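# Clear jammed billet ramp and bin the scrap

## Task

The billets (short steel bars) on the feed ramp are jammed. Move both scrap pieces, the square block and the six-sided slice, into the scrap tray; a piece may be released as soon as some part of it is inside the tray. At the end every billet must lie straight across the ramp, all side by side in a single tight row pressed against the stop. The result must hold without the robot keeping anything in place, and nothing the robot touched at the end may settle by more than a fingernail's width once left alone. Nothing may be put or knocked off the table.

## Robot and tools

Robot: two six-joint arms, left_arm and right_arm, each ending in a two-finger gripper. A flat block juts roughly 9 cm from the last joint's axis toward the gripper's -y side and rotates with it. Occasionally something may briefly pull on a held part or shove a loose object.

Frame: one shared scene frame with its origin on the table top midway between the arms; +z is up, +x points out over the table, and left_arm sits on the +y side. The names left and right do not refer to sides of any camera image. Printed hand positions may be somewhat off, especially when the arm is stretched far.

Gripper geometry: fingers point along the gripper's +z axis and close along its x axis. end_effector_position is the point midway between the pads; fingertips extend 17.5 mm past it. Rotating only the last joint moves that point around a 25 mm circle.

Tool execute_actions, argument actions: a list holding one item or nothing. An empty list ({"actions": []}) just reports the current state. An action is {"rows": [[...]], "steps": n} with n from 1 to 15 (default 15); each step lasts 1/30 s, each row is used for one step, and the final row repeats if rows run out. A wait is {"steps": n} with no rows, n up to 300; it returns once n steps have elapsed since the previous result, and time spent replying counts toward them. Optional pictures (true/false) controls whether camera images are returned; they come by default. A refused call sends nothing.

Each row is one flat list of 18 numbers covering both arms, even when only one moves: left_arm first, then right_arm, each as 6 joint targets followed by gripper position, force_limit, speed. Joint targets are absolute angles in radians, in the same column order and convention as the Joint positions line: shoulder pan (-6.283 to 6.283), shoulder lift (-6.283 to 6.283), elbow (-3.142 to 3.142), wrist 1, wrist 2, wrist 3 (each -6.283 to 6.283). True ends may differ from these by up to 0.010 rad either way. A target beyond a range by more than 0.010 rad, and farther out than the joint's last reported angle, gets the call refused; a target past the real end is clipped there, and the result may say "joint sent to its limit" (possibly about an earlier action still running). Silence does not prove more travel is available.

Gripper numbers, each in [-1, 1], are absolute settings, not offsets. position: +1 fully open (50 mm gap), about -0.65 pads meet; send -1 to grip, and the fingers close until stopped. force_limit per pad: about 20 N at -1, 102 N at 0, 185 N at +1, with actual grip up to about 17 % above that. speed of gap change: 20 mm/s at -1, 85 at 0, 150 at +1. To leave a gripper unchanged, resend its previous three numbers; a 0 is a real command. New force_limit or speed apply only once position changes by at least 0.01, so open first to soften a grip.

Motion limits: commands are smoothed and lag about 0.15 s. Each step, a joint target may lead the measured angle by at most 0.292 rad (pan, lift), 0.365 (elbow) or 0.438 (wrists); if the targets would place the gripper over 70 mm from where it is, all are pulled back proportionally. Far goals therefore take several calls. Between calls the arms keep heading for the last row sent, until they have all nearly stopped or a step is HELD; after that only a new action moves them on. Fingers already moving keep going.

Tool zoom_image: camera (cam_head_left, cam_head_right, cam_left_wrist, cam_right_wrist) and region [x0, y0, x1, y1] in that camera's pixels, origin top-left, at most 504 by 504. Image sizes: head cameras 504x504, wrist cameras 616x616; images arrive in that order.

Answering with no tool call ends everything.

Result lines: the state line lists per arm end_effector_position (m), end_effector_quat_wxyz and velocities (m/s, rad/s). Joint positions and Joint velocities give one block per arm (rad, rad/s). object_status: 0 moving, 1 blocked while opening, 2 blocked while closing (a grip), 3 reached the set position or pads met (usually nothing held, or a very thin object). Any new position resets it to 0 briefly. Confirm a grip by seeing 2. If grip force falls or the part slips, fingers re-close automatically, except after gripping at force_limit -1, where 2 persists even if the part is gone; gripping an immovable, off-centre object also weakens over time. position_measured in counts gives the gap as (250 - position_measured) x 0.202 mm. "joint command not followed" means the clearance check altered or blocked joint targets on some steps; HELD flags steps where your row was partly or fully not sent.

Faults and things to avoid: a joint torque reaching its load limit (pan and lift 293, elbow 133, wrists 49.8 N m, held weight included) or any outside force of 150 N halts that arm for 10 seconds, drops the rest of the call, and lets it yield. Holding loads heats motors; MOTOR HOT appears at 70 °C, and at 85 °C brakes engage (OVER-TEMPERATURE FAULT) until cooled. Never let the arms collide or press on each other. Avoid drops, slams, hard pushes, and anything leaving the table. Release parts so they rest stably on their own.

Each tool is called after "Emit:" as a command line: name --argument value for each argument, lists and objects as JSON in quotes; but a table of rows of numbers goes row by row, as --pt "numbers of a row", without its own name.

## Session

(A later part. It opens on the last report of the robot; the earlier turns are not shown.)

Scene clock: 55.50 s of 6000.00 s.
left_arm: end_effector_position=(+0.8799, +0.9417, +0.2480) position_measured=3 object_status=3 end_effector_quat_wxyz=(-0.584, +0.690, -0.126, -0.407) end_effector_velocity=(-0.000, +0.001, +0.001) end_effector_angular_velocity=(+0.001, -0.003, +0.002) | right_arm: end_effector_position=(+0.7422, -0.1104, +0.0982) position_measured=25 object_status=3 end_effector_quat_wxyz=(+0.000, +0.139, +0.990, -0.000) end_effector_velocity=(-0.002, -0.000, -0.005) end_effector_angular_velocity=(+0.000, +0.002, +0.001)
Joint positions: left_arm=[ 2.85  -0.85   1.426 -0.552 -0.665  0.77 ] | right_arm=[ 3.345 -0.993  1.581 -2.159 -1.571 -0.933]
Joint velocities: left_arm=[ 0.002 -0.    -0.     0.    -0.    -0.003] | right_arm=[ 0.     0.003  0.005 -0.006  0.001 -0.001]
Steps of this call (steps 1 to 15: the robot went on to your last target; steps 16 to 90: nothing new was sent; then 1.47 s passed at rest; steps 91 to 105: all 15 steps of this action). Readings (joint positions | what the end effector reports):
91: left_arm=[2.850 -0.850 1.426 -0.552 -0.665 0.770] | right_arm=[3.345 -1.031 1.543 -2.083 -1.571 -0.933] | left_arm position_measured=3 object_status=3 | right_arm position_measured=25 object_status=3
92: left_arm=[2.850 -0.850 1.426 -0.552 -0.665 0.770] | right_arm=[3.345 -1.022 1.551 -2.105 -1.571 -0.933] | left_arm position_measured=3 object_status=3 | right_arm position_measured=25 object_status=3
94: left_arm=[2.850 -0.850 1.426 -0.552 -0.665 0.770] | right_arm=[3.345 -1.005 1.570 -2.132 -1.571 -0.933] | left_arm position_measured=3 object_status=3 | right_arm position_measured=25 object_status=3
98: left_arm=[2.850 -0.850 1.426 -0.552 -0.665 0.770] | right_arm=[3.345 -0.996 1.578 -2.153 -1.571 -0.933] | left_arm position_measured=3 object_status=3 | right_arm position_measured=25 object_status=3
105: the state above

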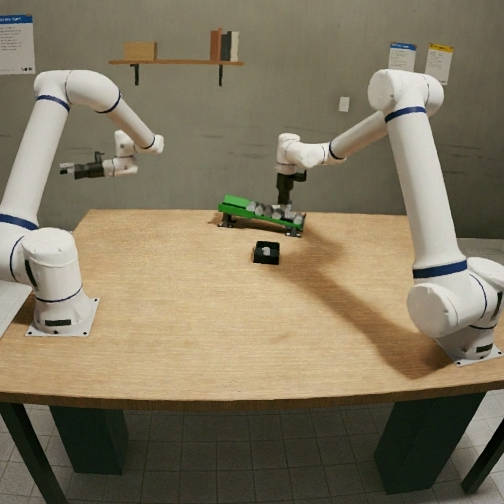

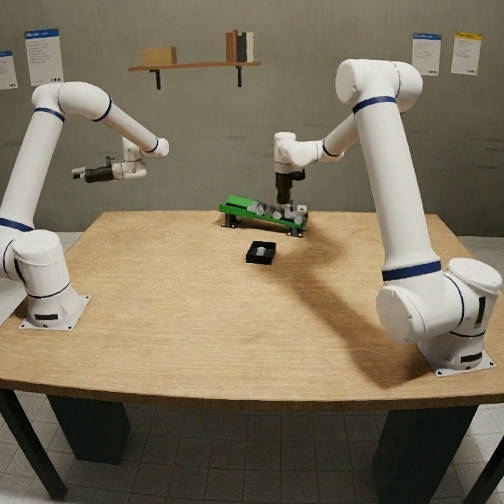

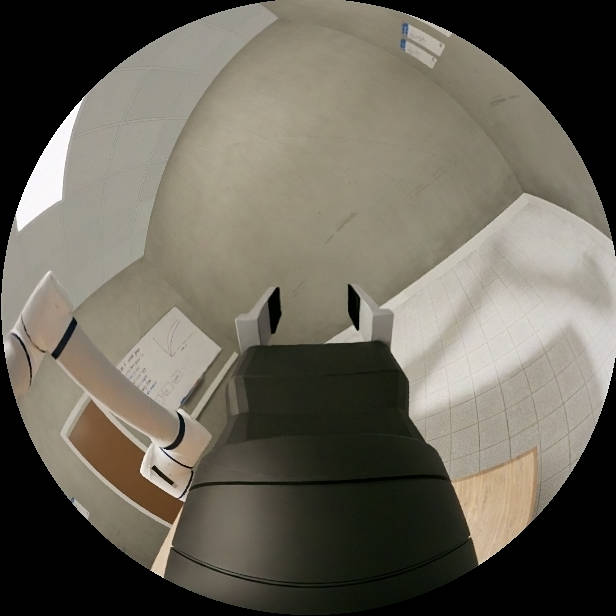

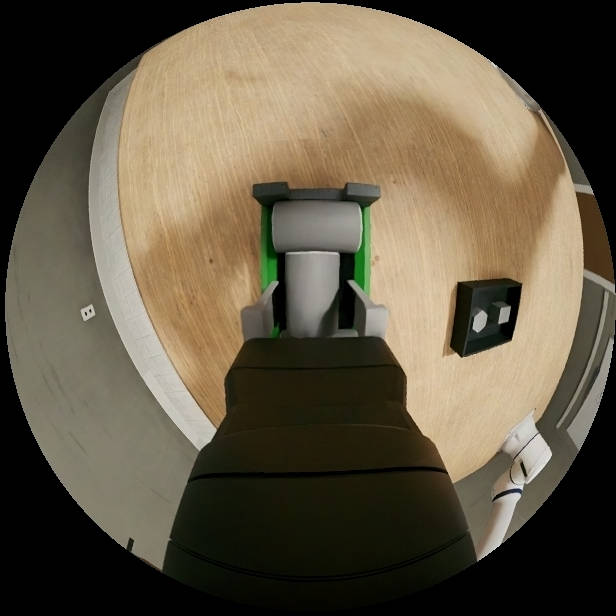

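Narrow to ~41 mm, descend 13 mm.

Emit:
execute_actions --actions '[{"rows":[[2.85,-0.85,1.426,-0.552,-0.665,0.77,1,0,0,3.3455,-0.9929,1.5817,-2.1598,-1.571,-0.933,0.72,0,0],[2.85,-0.85,1.426,-0.552,-0.665,0.77,1,0,0,3.3455,-0.9815,1.5888,-2.1783,-1.571,-0.933,0.72,0,0]]}]'

Emit:
zoom_image --camera "cam_head_right" --region '[240,170,320,240]'

Emit:
execute_actions --actions '[{"rows":[[2.85,-0.85,1.426,-0.552,-0.665,0.77,1,0,0,3.3455,-0.9815,1.5888,-2.1783,-1.571,-0.933,-1,0.2,-0.7]]}]' --pictures false

Scene clock: 59.50 s of 6000.00 s.
left_arm: end_effector_position=(+0.8799, +0.9417, +0.2480) position_measured=3 object_status=3 end_effector_quat_wxyz=(-0.584, +0.690, -0.126, -0.407) end_effector_velocity=(-0.000, +0.001, +0.000) end_effector_angular_velocity=(+0.001, +0.002, +0.001) | right_arm: end_effector_position=(+0.7420, -0.1104, +0.0853) position_measured=45 object_status=3 end_effector_quat_wxyz=(+0.000, +0.139, +0.990, -0.000) end_effector_velocity=(+0.001, -0.001, -0.000) end_effector_angular_velocity=(+0.001, -0.001, -0.002)
Joint positions: left_arm=[ 2.85  -0.85   1.426 -0.552 -0.665  0.77 ] | right_arm=[ 3.346 -0.982  1.589 -2.178 -1.571 -0.933]
Joint velocities: left_arm=[ 0.001  0.     0.001  0.002  0.    -0.001] | right_arm=[-0.002  0.     0.001 -0.002  0.     0.   ]
Steps of this call (steps 1 to 15: the robot went on to your last target; steps 16 to 90: nothing new was sent; then 0.50 s passed at rest; steps 91 to 105: all 15 steps of this action). Readings (joint positions | what the end effector reports):
91: left_arm=[2.850 -0.850 1.426 -0.552 -0.665 0.770] | right_arm=[3.346 -0.993 1.582 -2.160 -1.571 -0.933] | left_arm position_measured=3 object_status=3 | right_arm position_measured=34 object_status=0
92: left_arm=[2.850 -0.850 1.426 -0.552 -0.665 0.770] | right_arm=[3.346 -0.992 1.582 -2.161 -1.571 -0.933] | left_arm position_measured=3 object_status=3 | right_arm position_measured=43 object_status=0
94: left_arm=[2.850 -0.850 1.426 -0.552 -0.665 0.770] | right_arm=[3.346 -0.987 1.586 -2.169 -1.571 -0.933] | left_arm position_measured=3 object_status=3 | right_arm position_measured=45 object_status=0
98: left_arm=[2.850 -0.850 1.426 -0.552 -0.665 0.770] | right_arm=[3.346 -0.983 1.588 -2.176 -1.571 -0.933] | left_arm position_measured=3 object_status=3 | right_arm position_measured=45 object_status=0
105: the state above

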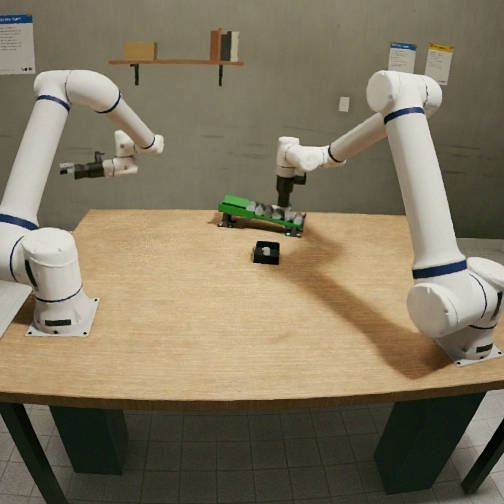

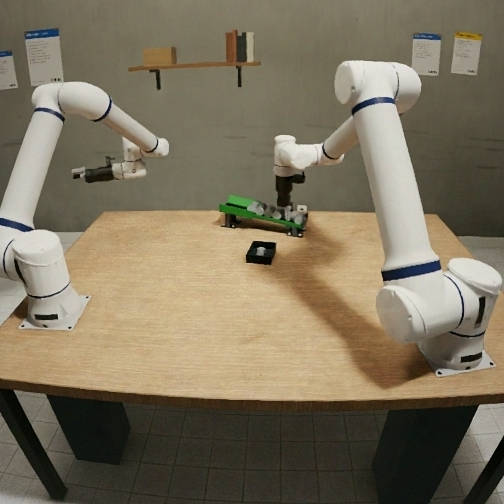

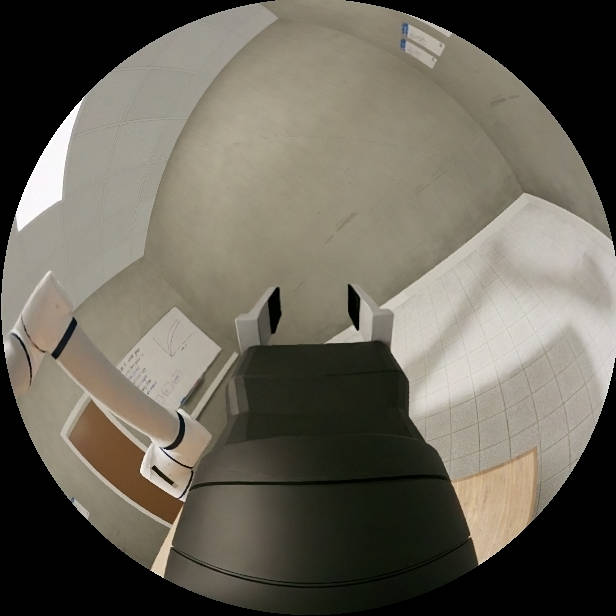

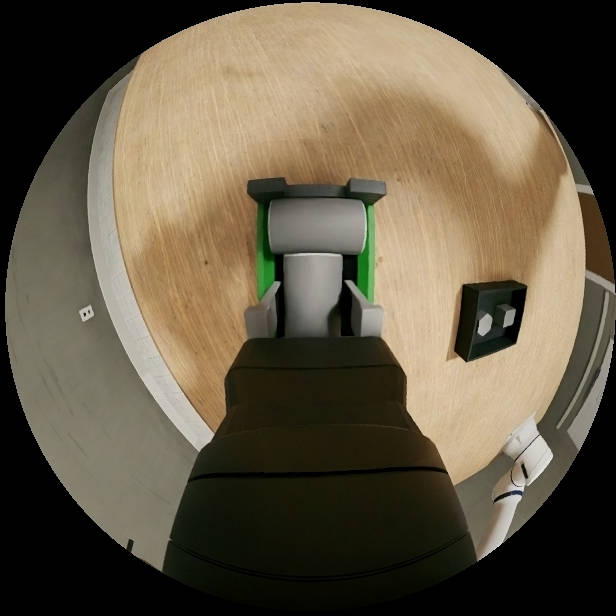

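Region (240, 170, 320, 240) of cam_head_right's 504x504 image, scaled by 6.300, with more detail than that image has; it fills the top 441 rows of this view, and the rest is white.

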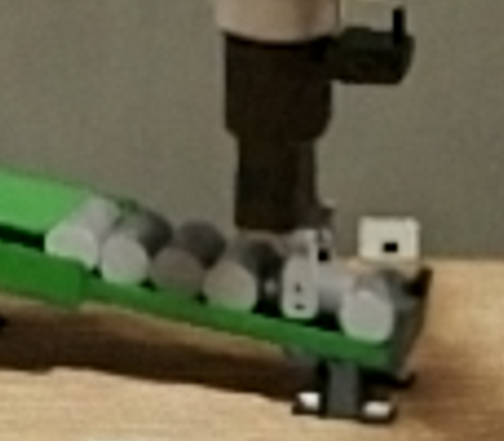

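Scene clock: 60.00 s of 6000.00 s.
left_arm: end_effector_position=(+0.8799, +0.9417, +0.2480) position_measured=3 object_status=3 end_effector_quat_wxyz=(-0.584, +0.690, -0.126, -0.407) end_effector_velocity=(-0.000, -0.000, -0.000) end_effector_angular_velocity=(+0.001, -0.000, -0.001) | right_arm: end_effector_position=(+0.7420, -0.1104, +0.0852) position_measured=60 object_status=2 end_effector_quat_wxyz=(+0.000, +0.139, +0.990, -0.000) end_effector_velocity=(-0.000, -0.000, -0.001) end_effector_angular_velocity=(-0.001, +0.001, +0.000)
Joint positions: left_arm=[ 2.85  -0.85   1.426 -0.552 -0.665  0.77 ] | right_arm=[ 3.346 -0.982  1.589 -2.178 -1.571 -0.933]
Joint velocities: left_arm=[-0.    -0.     0.002 -0.     0.    -0.002] | right_arm=[-0.     0.001  0.001 -0.    -0.001 -0.   ]
Steps of this call (steps 1 to 15: all 15 steps of this action). Readings (joint positions | what the end effector reports):
1: left_arm=[2.850 -0.850 1.426 -0.552 -0.665 0.770] | right_arm=[3.346 -0.982 1.589 -2.178 -1.571 -0.933] | left_arm position_measured=3 object_status=3 | right_arm position_measured=49 object_status=0
2: left_arm=[2.850 -0.850 1.426 -0.552 -0.665 0.770] | right_arm=[3.346 -0.982 1.589 -2.178 -1.571 -0.933] | left_arm position_measured=3 object_status=3 | right_arm position_measured=55 object_status=0
4: left_arm=[2.850 -0.850 1.426 -0.552 -0.665 0.770] | right_arm=[3.346 -0.982 1.589 -2.178 -1.571 -0.933] | left_arm position_measured=3 object_status=3 | right_arm position_measured=60 object_status=0
8: left_arm=[2.850 -0.850 1.426 -0.552 -0.665 0.770] | right_arm=[3.346 -0.982 1.589 -2.178 -1.571 -0.933] | left_arm position_measured=3 object_status=3 | right_arm position_measured=60 object_status=0
15: the state above

Emit:
execute_actions --actions '[{"rows":[[2.85,-0.85,1.426,-0.552,-0.665,0.77,1,0,0,3.3445,-0.9945,1.584,-2.1605,-1.571,-0.933,-1,0.2,-0.7]]}]' --pictures false

Emit:
execute_actions --actions '[{"rows":[[2.85,-0.85,1.426,-0.552,-0.665,0.77,1,0,0,3.342,-1.012,1.579,-2.138,-1.571,-0.933,-1,0.2,-0.7]]}]' --pictures false

Emit:
execute_actions --actions '[{"rows":[[2.85,-0.85,1.426,-0.552,-0.665,0.77,1,0,0,3.342,-1.0677,1.518,-2.0213,-1.571,-0.933,-1,0.2,-0.7]]}]' --pictures false

Emit:
execute_actions --actions '[{"rows":[[2.85,-0.85,1.426,-0.552,-0.665,0.77,1,0,0,3.4069,-0.8367,1.1568,-1.776,-1.475,0.70,-1,0.2,-0.7]]}]' --pictures false

Emit:
execute_actions --actions '[{"steps":25}]'

Emit:
zoom_image --camera "cam_head_left" --region '[215,165,315,240]'

Emit:
zoom_image --camera "cam_right_wrist" --region '[140,180,460,360]'

Scene clock: 70.87 s of 6000.00 s.
left_arm: end_effector_position=(+0.8799, +0.9417, +0.2480) position_measured=3 object_status=3 end_effector_quat_wxyz=(-0.584, +0.690, -0.126, -0.407) end_effector_velocity=(-0.000, +0.002, +0.000) end_effector_angular_velocity=(-0.000, +0.000, +0.002) | right_arm: end_effector_position=(+0.7416, -0.1116, +0.0978) position_measured=60 object_status=2 end_effector_quat_wxyz=(+0.000, +0.140, +0.990, -0.000) end_effector_velocity=(+0.000, +0.000, +0.002) end_effector_angular_velocity=(+0.001, -0.002, +0.000)
Joint positions: left_arm=[ 2.85  -0.85   1.426 -0.552 -0.665  0.77 ] | right_arm=[ 3.344 -0.994  1.584 -2.161 -1.571 -0.933]
Joint velocities: left_arm=[ 0.002 -0.    -0.     0.     0.     0.001] | right_arm=[ 0.    -0.002 -0.001  0.001 -0.     0.   ]
Steps of this call (steps 1 to 15: the robot went on to your last target; steps 16 to 90: nothing new was sent; then 7.37 s passed at rest; steps 91 to 105: all 15 steps of this action). Readings (joint positions | what the end effector reports):
91: left_arm=[2.850 -0.850 1.426 -0.552 -0.665 0.770] | right_arm=[3.345 -0.982 1.589 -2.178 -1.571 -0.933] | left_arm position_measured=3 object_status=3 | right_arm position_measured=60 object_status=2
92: left_arm=[2.850 -0.850 1.426 -0.552 -0.665 0.770] | right_arm=[3.345 -0.985 1.588 -2.174 -1.571 -0.933] | left_arm position_measured=3 object_status=3 | right_arm position_measured=60 object_status=2
94: left_arm=[2.850 -0.850 1.426 -0.552 -0.665 0.770] | right_arm=[3.345 -0.990 1.586 -2.167 -1.571 -0.933] | left_arm position_measured=3 object_status=3 | right_arm position_measured=60 object_status=2
98: left_arm=[2.850 -0.850 1.426 -0.552 -0.665 0.770] | right_arm=[3.345 -0.993 1.585 -2.162 -1.571 -0.933] | left_arm position_measured=3 object_status=3 | right_arm position_measured=60 object_status=2
105: the state above

Scene clock: 71.37 s of 6000.00 s.
left_arm: end_effector_position=(+0.8799, +0.9417, +0.2480) position_measured=3 object_status=3 end_effector_quat_wxyz=(-0.584, +0.690, -0.126, -0.407) end_effector_velocity=(-0.001, +0.002, +0.001) end_effector_angular_velocity=(+0.000, -0.000, +0.002) | right_arm: end_effector_position=(+0.7408, -0.1143, +0.1144) position_measured=60 object_status=2 end_effector_quat_wxyz=(+0.000, +0.141, +0.990, -0.000) end_effector_velocity=(-0.000, -0.001, +0.001) end_effector_angular_velocity=(-0.001, -0.000, +0.001)
Joint positions: left_arm=[ 2.85  -0.85   1.426 -0.552 -0.665  0.77 ] | right_arm=[ 3.342 -1.012  1.579 -2.138 -1.571 -0.933]
Joint velocities: left_arm=[ 0.002 -0.001  0.     0.001  0.    -0.001] | right_arm=[-0.    -0.001  0.     0.001 -0.001 -0.001]
Steps of this call (steps 1 to 15: all 15 steps of this action). Readings (joint positions | what the end effector reports):
1: left_arm=[2.850 -0.850 1.426 -0.552 -0.665 0.770] | right_arm=[3.344 -0.995 1.584 -2.160 -1.571 -0.933] | left_arm position_measured=3 object_status=3 | right_arm position_measured=60 object_status=2
2: left_arm=[2.850 -0.850 1.426 -0.552 -0.665 0.770] | right_arm=[3.344 -0.999 1.583 -2.154 -1.571 -0.933] | left_arm position_measured=3 object_status=3 | right_arm position_measured=60 object_status=2
4: left_arm=[2.850 -0.850 1.426 -0.552 -0.665 0.770] | right_arm=[3.343 -1.006 1.580 -2.146 -1.571 -0.933] | left_arm position_measured=3 object_status=3 | right_arm position_measured=60 object_status=2
8: left_arm=[2.850 -0.850 1.426 -0.552 -0.665 0.770] | right_arm=[3.342 -1.011 1.579 -2.140 -1.571 -0.933] | left_arm position_measured=3 object_status=3 | right_arm position_measured=60 object_status=2
15: the state above

Scene clock: 71.87 s of 6000.00 s.
left_arm: end_effector_position=(+0.8799, +0.9417, +0.2480) position_measured=3 object_status=3 end_effector_quat_wxyz=(-0.584, +0.690, -0.126, -0.407) end_effector_velocity=(+0.001, -0.001, +0.001) end_effector_angular_velocity=(-0.001, -0.000, -0.001) | right_arm: end_effector_position=(+0.7436, -0.1133, +0.1893) position_measured=60 object_status=2 end_effector_quat_wxyz=(+0.000, +0.141, +0.990, -0.000) end_effector_velocity=(+0.001, -0.001, +0.007) end_effector_angular_velocity=(-0.001, -0.002, -0.001)
Joint positions: left_arm=[ 2.85  -0.85   1.426 -0.552 -0.665  0.77 ] | right_arm=[ 3.342 -1.067  1.519 -2.022 -1.571 -0.933]
Joint velocities: left_arm=[-0.001 -0.001 -0.001  0.001 -0.     0.002] | right_arm=[-0.001 -0.005 -0.006  0.01  -0.001 -0.   ]
Steps of this call (steps 1 to 15: all 15 steps of this action). Readings (joint positions | what the end effector reports):
1: left_arm=[2.850 -0.850 1.426 -0.552 -0.665 0.770] | right_arm=[3.342 -1.014 1.577 -2.134 -1.571 -0.933] | left_arm position_measured=3 object_status=3 | right_arm position_measured=60 object_status=2
2: left_arm=[2.850 -0.850 1.426 -0.552 -0.665 0.770] | right_arm=[3.342 -1.025 1.569 -2.105 -1.571 -0.933] | left_arm position_measured=3 object_status=3 | right_arm position_measured=60 object_status=2
4: left_arm=[2.850 -0.850 1.426 -0.552 -0.665 0.770] | right_arm=[3.342 -1.048 1.536 -2.066 -1.571 -0.933] | left_arm position_measured=3 object_status=3 | right_arm position_measured=60 object_status=2
8: left_arm=[2.850 -0.850 1.426 -0.552 -0.665 0.770] | right_arm=[3.342 -1.063 1.523 -2.032 -1.571 -0.933] | left_arm position_measured=3 object_status=3 | right_arm position_measured=60 object_status=2
15: the state above

Scene clock: 72.37 s of 6000.00 s.
left_arm: end_effector_position=(+0.8799, +0.9417, +0.2480) position_measured=3 object_status=3 end_effector_quat_wxyz=(-0.584, +0.690, -0.126, -0.407) end_effector_velocity=(-0.001, +0.001, -0.000) end_effector_angular_velocity=(-0.000, +0.001, +0.001) | right_arm: end_effector_position=(+0.7805, +0.0230, +0.1703) position_measured=61 object_status=2 end_effector_quat_wxyz=(-0.068, +0.609, +0.790, -0.027) end_effector_velocity=(-0.008, +0.096, -0.000) end_effector_angular_velocity=(-0.374, +0.145, -2.709)
Joint positions: left_arm=[ 2.85  -0.85   1.426 -0.552 -0.665  0.77 ] | right_arm=[ 3.405 -0.842  1.165 -1.782 -1.477  0.156]
Joint velocities: left_arm=[ 0.001 -0.     0.001 -0.    -0.     0.   ] | right_arm=[ 0.016  0.055 -0.088  0.06   0.024  2.751]
Steps of this call (steps 1 to 15: all 15 steps of this action). Readings (joint positions | what the end effector reports):
1: left_arm=[2.850 -0.850 1.426 -0.552 -0.665 0.770] | right_arm=[3.343 -1.065 1.515 -2.019 -1.570 -0.928] | left_arm position_measured=3 object_status=3 | right_arm position_measured=60 object_status=2
2: left_arm=[2.850 -0.850 1.426 -0.552 -0.665 0.770] | right_arm=[3.347 -1.050 1.490 -2.002 -1.564 -0.898] | left_arm position_measured=3 object_status=3 | right_arm position_measured=60 object_status=2
4: left_arm=[2.850 -0.850 1.426 -0.552 -0.665 0.770] | right_arm=[3.362 -0.996 1.405 -1.945 -1.541 -0.788] | left_arm position_measured=3 object_status=3 | right_arm position_measured=61 object_status=2
8: left_arm=[2.850 -0.850 1.426 -0.552 -0.665 0.770] | right_arm=[3.390 -0.897 1.251 -1.840 -1.500 -0.482] | left_arm position_measured=3 object_status=3 | right_arm position_measured=61 object_status=2
15: the state above

Scene clock: 73.20 s of 6000.00 s.
left_arm: end_effector_position=(+0.8799, +0.9417, +0.2480) position_measured=3 object_status=3 end_effector_quat_wxyz=(-0.584, +0.690, -0.126, -0.407) end_effector_velocity=(+0.001, -0.001, +0.000) end_effector_angular_velocity=(+0.000, +0.000, -0.002) | right_arm: end_effector_position=(+0.7816, +0.0393, +0.1701) position_measured=61 object_status=2 end_effector_quat_wxyz=(-0.059, +0.798, +0.597, -0.045) end_effector_velocity=(+0.000, -0.000, +0.000) end_effector_angular_velocity=(+0.000, +0.000, -0.003)
Joint positions: left_arm=[ 2.85  -0.85   1.426 -0.552 -0.665  0.77 ] | right_arm=[ 3.407 -0.837  1.157 -1.776 -1.475  0.7  ]
Joint velocities: left_arm=[-0.001  0.    -0.001  0.001  0.     0.   ] | right_arm=[-0.001 -0.    -0.    -0.     0.001  0.002]
Steps of this call (steps 1 to 25: the robot went on to your last target). Readings (joint positions | what the end effector reports):
1: left_arm=[2.850 -0.850 1.426 -0.552 -0.665 0.770] | right_arm=[3.406 -0.841 1.163 -1.780 -1.477 0.249] | left_arm position_measured=3 object_status=3 | right_arm position_measured=61 object_status=2
2: left_arm=[2.850 -0.850 1.426 -0.552 -0.665 0.770] | right_arm=[3.406 -0.840 1.161 -1.779 -1.476 0.343] | left_arm position_measured=3 object_status=3 | right_arm position_measured=61 object_status=2
4: left_arm=[2.850 -0.850 1.426 -0.552 -0.665 0.770] | right_arm=[3.406 -0.838 1.159 -1.777 -1.476 0.515] | left_arm position_measured=3 object_status=3 | right_arm position_measured=61 object_status=2
8: left_arm=[2.850 -0.850 1.426 -0.552 -0.665 0.770] | right_arm=[3.407 -0.837 1.157 -1.776 -1.475 0.653] | left_arm position_measured=3 object_status=3 | right_arm position_measured=61 object_status=2
25: the state above

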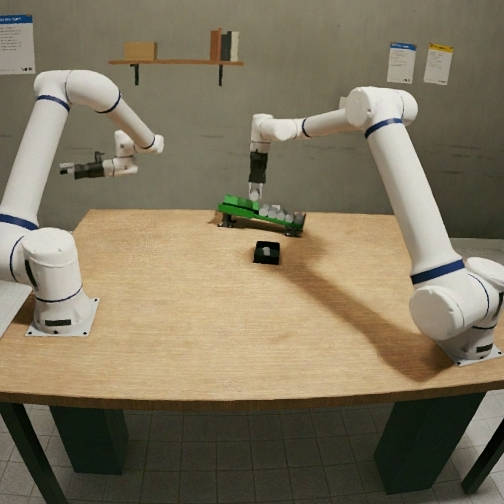

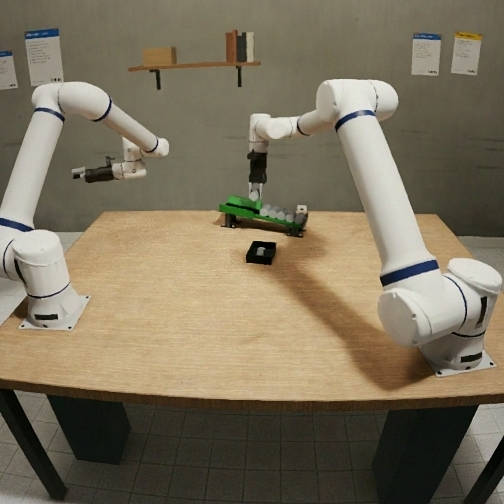

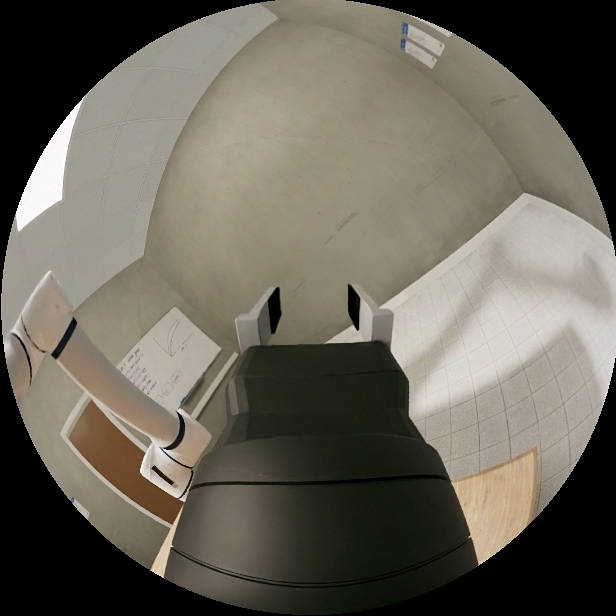

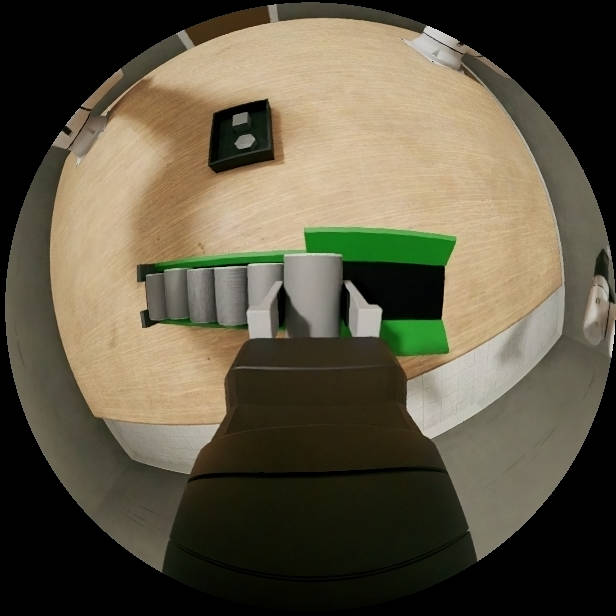

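Region (215, 165, 315, 240) of cam_head_left's 504x504 image, scaled by 5.040, with more detail than that image has; it fills the top 378 rows of this view, and the rest is white.

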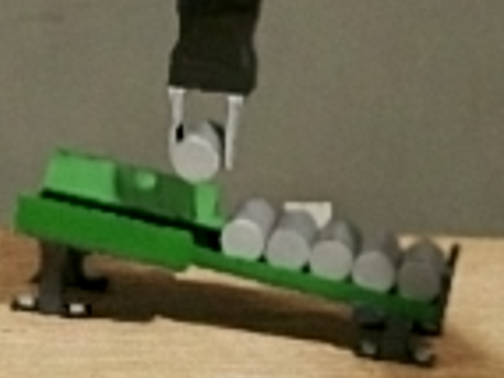

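Region (140, 180, 460, 360) of cam_right_wrist's 616x616 image, scaled by 1.575, with more detail than that image has; it fills the top 284 rows of this view, and the rest is white.

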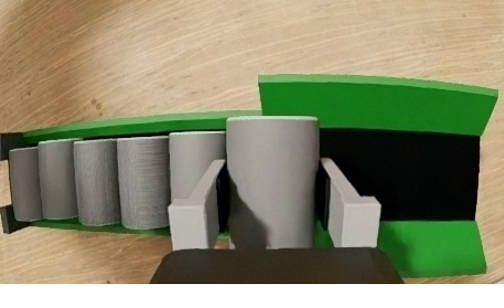

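Emit:
execute_actions --actions '[{"rows":[[2.85,-0.85,1.426,-0.552,-0.665,0.77,1,0,0,3.4075,-0.8008,1.158,-1.8132,-1.475,0.70,-1,0.2,-0.7]]}]'

Emit:
zoom_image --camera "cam_head_left" --region '[215,165,315,240]'

Emit:
zoom_image --camera "cam_right_wrist" --region '[200,200,460,380]'

Scene clock: 77.87 s of 6000.00 s.
left_arm: end_effector_position=(+0.8799, +0.9417, +0.2480) position_measured=3 object_status=3 end_effector_quat_wxyz=(-0.584, +0.690, -0.126, -0.407) end_effector_velocity=(-0.000, +0.001, +0.001) end_effector_angular_velocity=(+0.000, +0.000, +0.001) | right_arm: end_effector_position=(+0.7896, +0.0435, +0.1355) position_measured=61 object_status=2 end_effector_quat_wxyz=(-0.059, +0.798, +0.598, -0.045) end_effector_velocity=(+0.000, +0.001, -0.003) end_effector_angular_velocity=(+0.000, -0.000, -0.000)
Joint positions: left_arm=[ 2.85  -0.85   1.426 -0.552 -0.665  0.77 ] | right_arm=[ 3.407 -0.801  1.158 -1.813 -1.475  0.7  ]
Joint velocities: left_arm=[ 0.001 -0.    -0.     0.001  0.     0.   ] | right_arm=[ 0.     0.003  0.001 -0.004  0.     0.001]
Steps of this call (steps 1 to 15: the robot went on to your last target; steps 16 to 90: nothing new was sent; then 1.17 s passed at rest; steps 91 to 105: all 15 steps of this action). Readings (joint positions | what the end effector reports):
91: left_arm=[2.850 -0.850 1.426 -0.552 -0.665 0.770] | right_arm=[3.407 -0.835 1.157 -1.777 -1.475 0.700] | left_arm position_measured=3 object_status=3 | right_arm position_measured=61 object_status=2
92: left_arm=[2.850 -0.850 1.426 -0.552 -0.665 0.770] | right_arm=[3.407 -0.827 1.156 -1.788 -1.475 0.700] | left_arm position_measured=3 object_status=3 | right_arm position_measured=61 object_status=2
94: left_arm=[2.850 -0.850 1.426 -0.552 -0.665 0.770] | right_arm=[3.407 -0.812 1.159 -1.800 -1.475 0.700] | left_arm position_measured=3 object_status=3 | right_arm position_measured=61 object_status=2
98: left_arm=[2.850 -0.850 1.426 -0.552 -0.665 0.770] | right_arm=[3.407 -0.804 1.158 -1.810 -1.475 0.700] | left_arm position_measured=3 object_status=3 | right_arm position_measured=61 object_status=2
105: the state above

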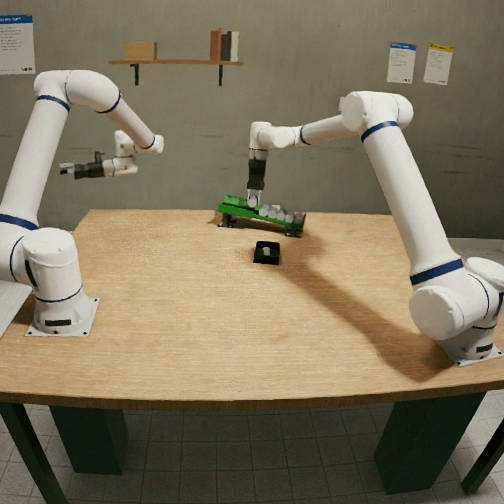

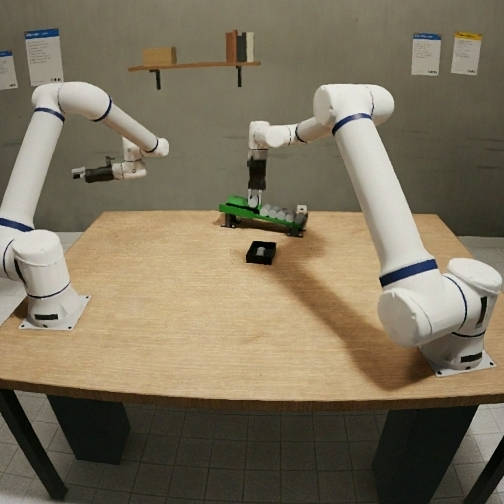

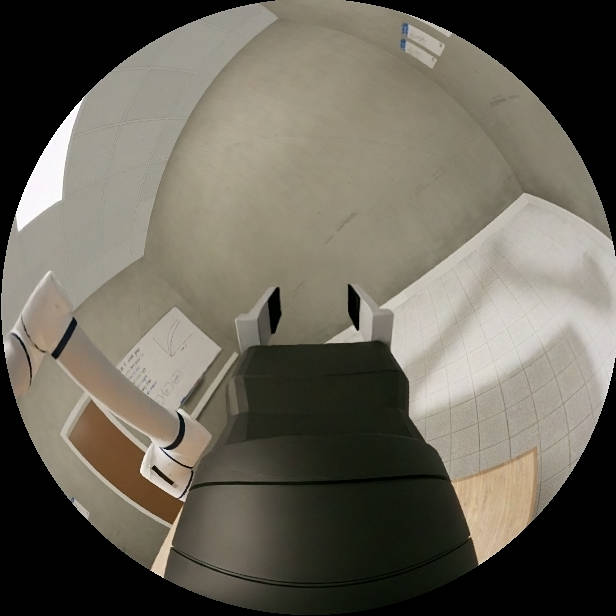

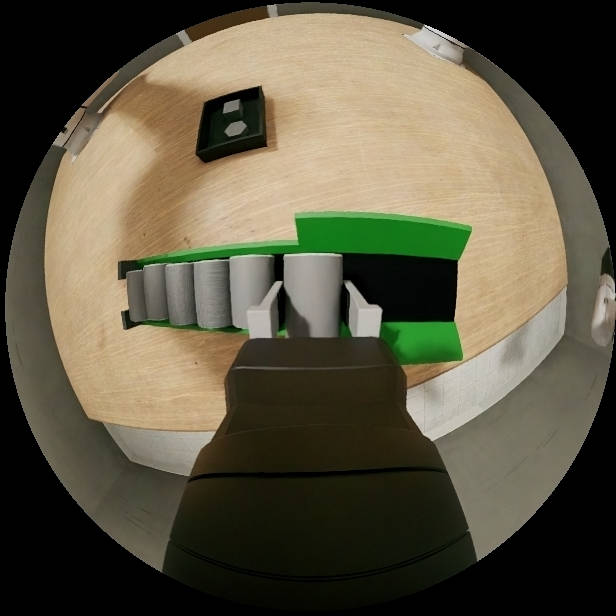

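Region (215, 165, 315, 240) of cam_head_left's 504x504 image, scaled by 5.040, with more detail than that image has; it fills the top 378 rows of this view, and the rest is white.

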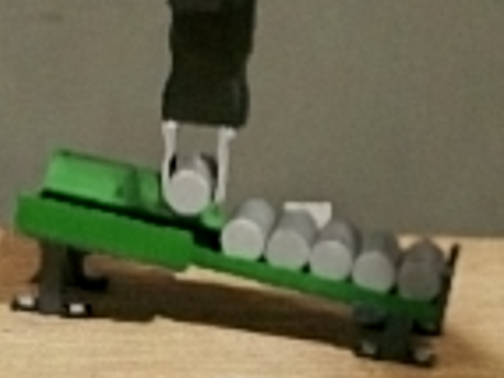

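Region (200, 200, 460, 380) of cam_right_wrist's 616x616 image, scaled by 1.938, with more detail than that image has; it fills the top 349 rows of this view, and the rest is white.

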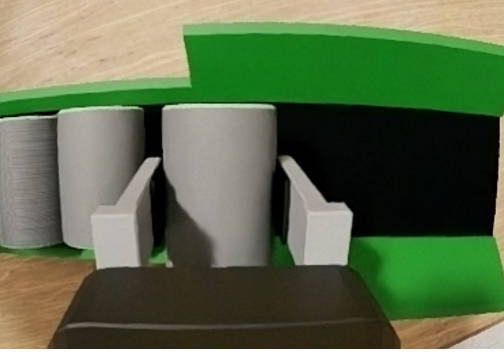

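Emit:
execute_actions --actions '[{"rows":[[2.85,-0.85,1.426,-0.552,-0.665,0.77,1,0,0,3.4085,-0.7867,1.1737,-1.843,-1.475,0.70,-1,0.2,-0.7]]}]'

Emit:
zoom_image --camera "cam_head_left" --region '[215,165,315,240]'

Emit:
zoom_image --camera "cam_right_wrist" --region '[200,200,460,380]'

Scene clock: 80.90 s of 6000.00 s.
left_arm: end_effector_position=(+0.8799, +0.9417, +0.2480) position_measured=3 object_status=3 end_effector_quat_wxyz=(-0.584, +0.690, -0.126, -0.407) end_effector_velocity=(-0.000, +0.001, -0.000) end_effector_angular_velocity=(+0.000, -0.000, +0.001) | right_arm: end_effector_position=(+0.7889, +0.0443, +0.1133) position_measured=61 object_status=2 end_effector_quat_wxyz=(-0.059, +0.798, +0.598, -0.045) end_effector_velocity=(-0.000, +0.001, -0.001) end_effector_angular_velocity=(+0.000, -0.001, +0.000)
Joint positions: left_arm=[ 2.85  -0.85   1.426 -0.552 -0.665  0.77 ] | right_arm=[ 3.408 -0.787  1.174 -1.843 -1.475  0.7  ]
Joint velocities: left_arm=[ 0.001  0.     0.001 -0.001  0.    -0.   ] | right_arm=[ 0.001  0.001  0.    -0.002 -0.     0.   ]
Steps of this call (steps 1 to 15: the robot went on to your last target; steps 16 to 76: nothing new was sent; steps 77 to 91: all 15 steps of this action). Readings (joint positions | what the end effector reports):
77: left_arm=[2.850 -0.850 1.426 -0.552 -0.665 0.770] | right_arm=[3.408 -0.800 1.159 -1.814 -1.475 0.700] | left_arm position_measured=3 object_status=3 | right_arm position_measured=61 object_status=2
78: left_arm=[2.850 -0.850 1.426 -0.552 -0.665 0.770] | right_arm=[3.408 -0.797 1.162 -1.823 -1.475 0.700] | left_arm position_measured=3 object_status=3 | right_arm position_measured=61 object_status=2
80: left_arm=[2.850 -0.850 1.426 -0.552 -0.665 0.770] | right_arm=[3.408 -0.791 1.169 -1.832 -1.475 0.700] | left_arm position_measured=3 object_status=3 | right_arm position_measured=61 object_status=2
84: left_arm=[2.850 -0.850 1.426 -0.552 -0.665 0.770] | right_arm=[3.408 -0.788 1.172 -1.840 -1.475 0.700] | left_arm position_measured=3 object_status=3 | right_arm position_measured=61 object_status=2
91: the state above

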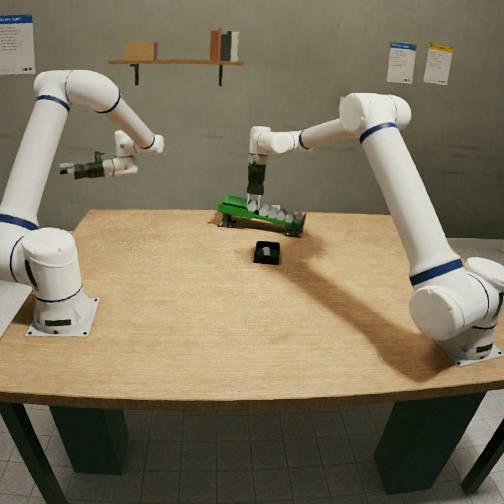

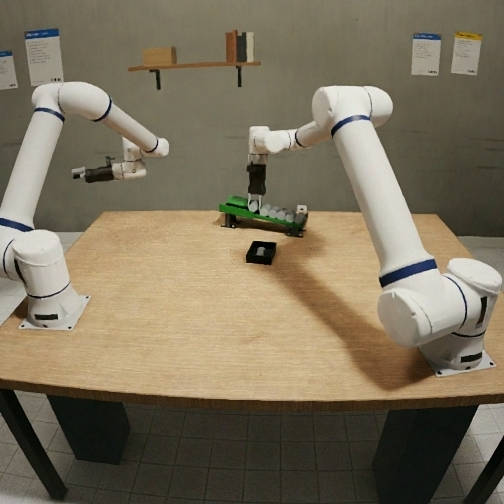

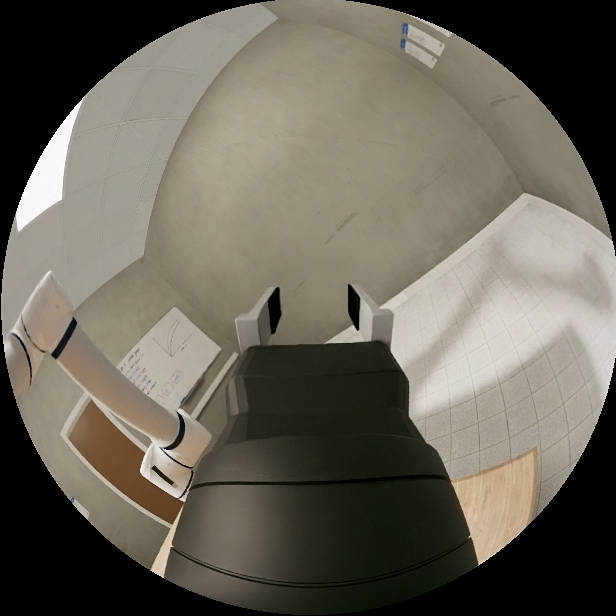

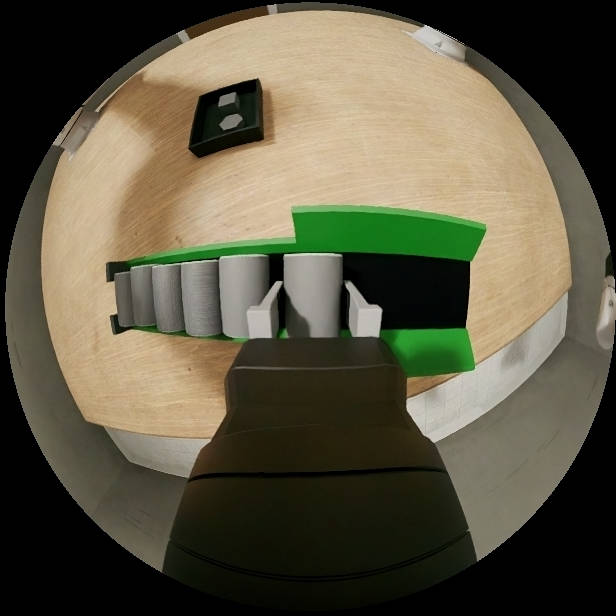

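Region (215, 165, 315, 240) of cam_head_left's 504x504 image, scaled by 5.040, with more detail than that image has; it fills the top 378 rows of this view, and the rest is white.

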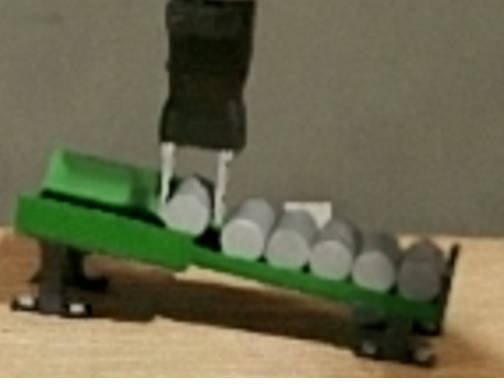

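Region (200, 200, 460, 380) of cam_right_wrist's 616x616 image, scaled by 1.938, with more detail than that image has; it fills the top 349 rows of this view, and the rest is white.

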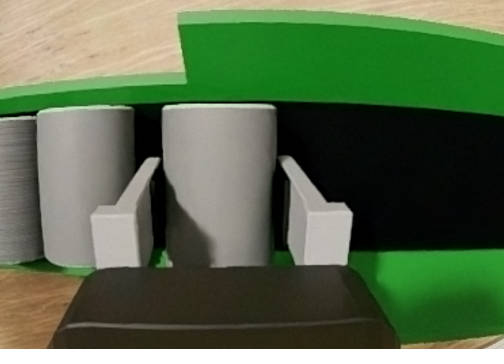

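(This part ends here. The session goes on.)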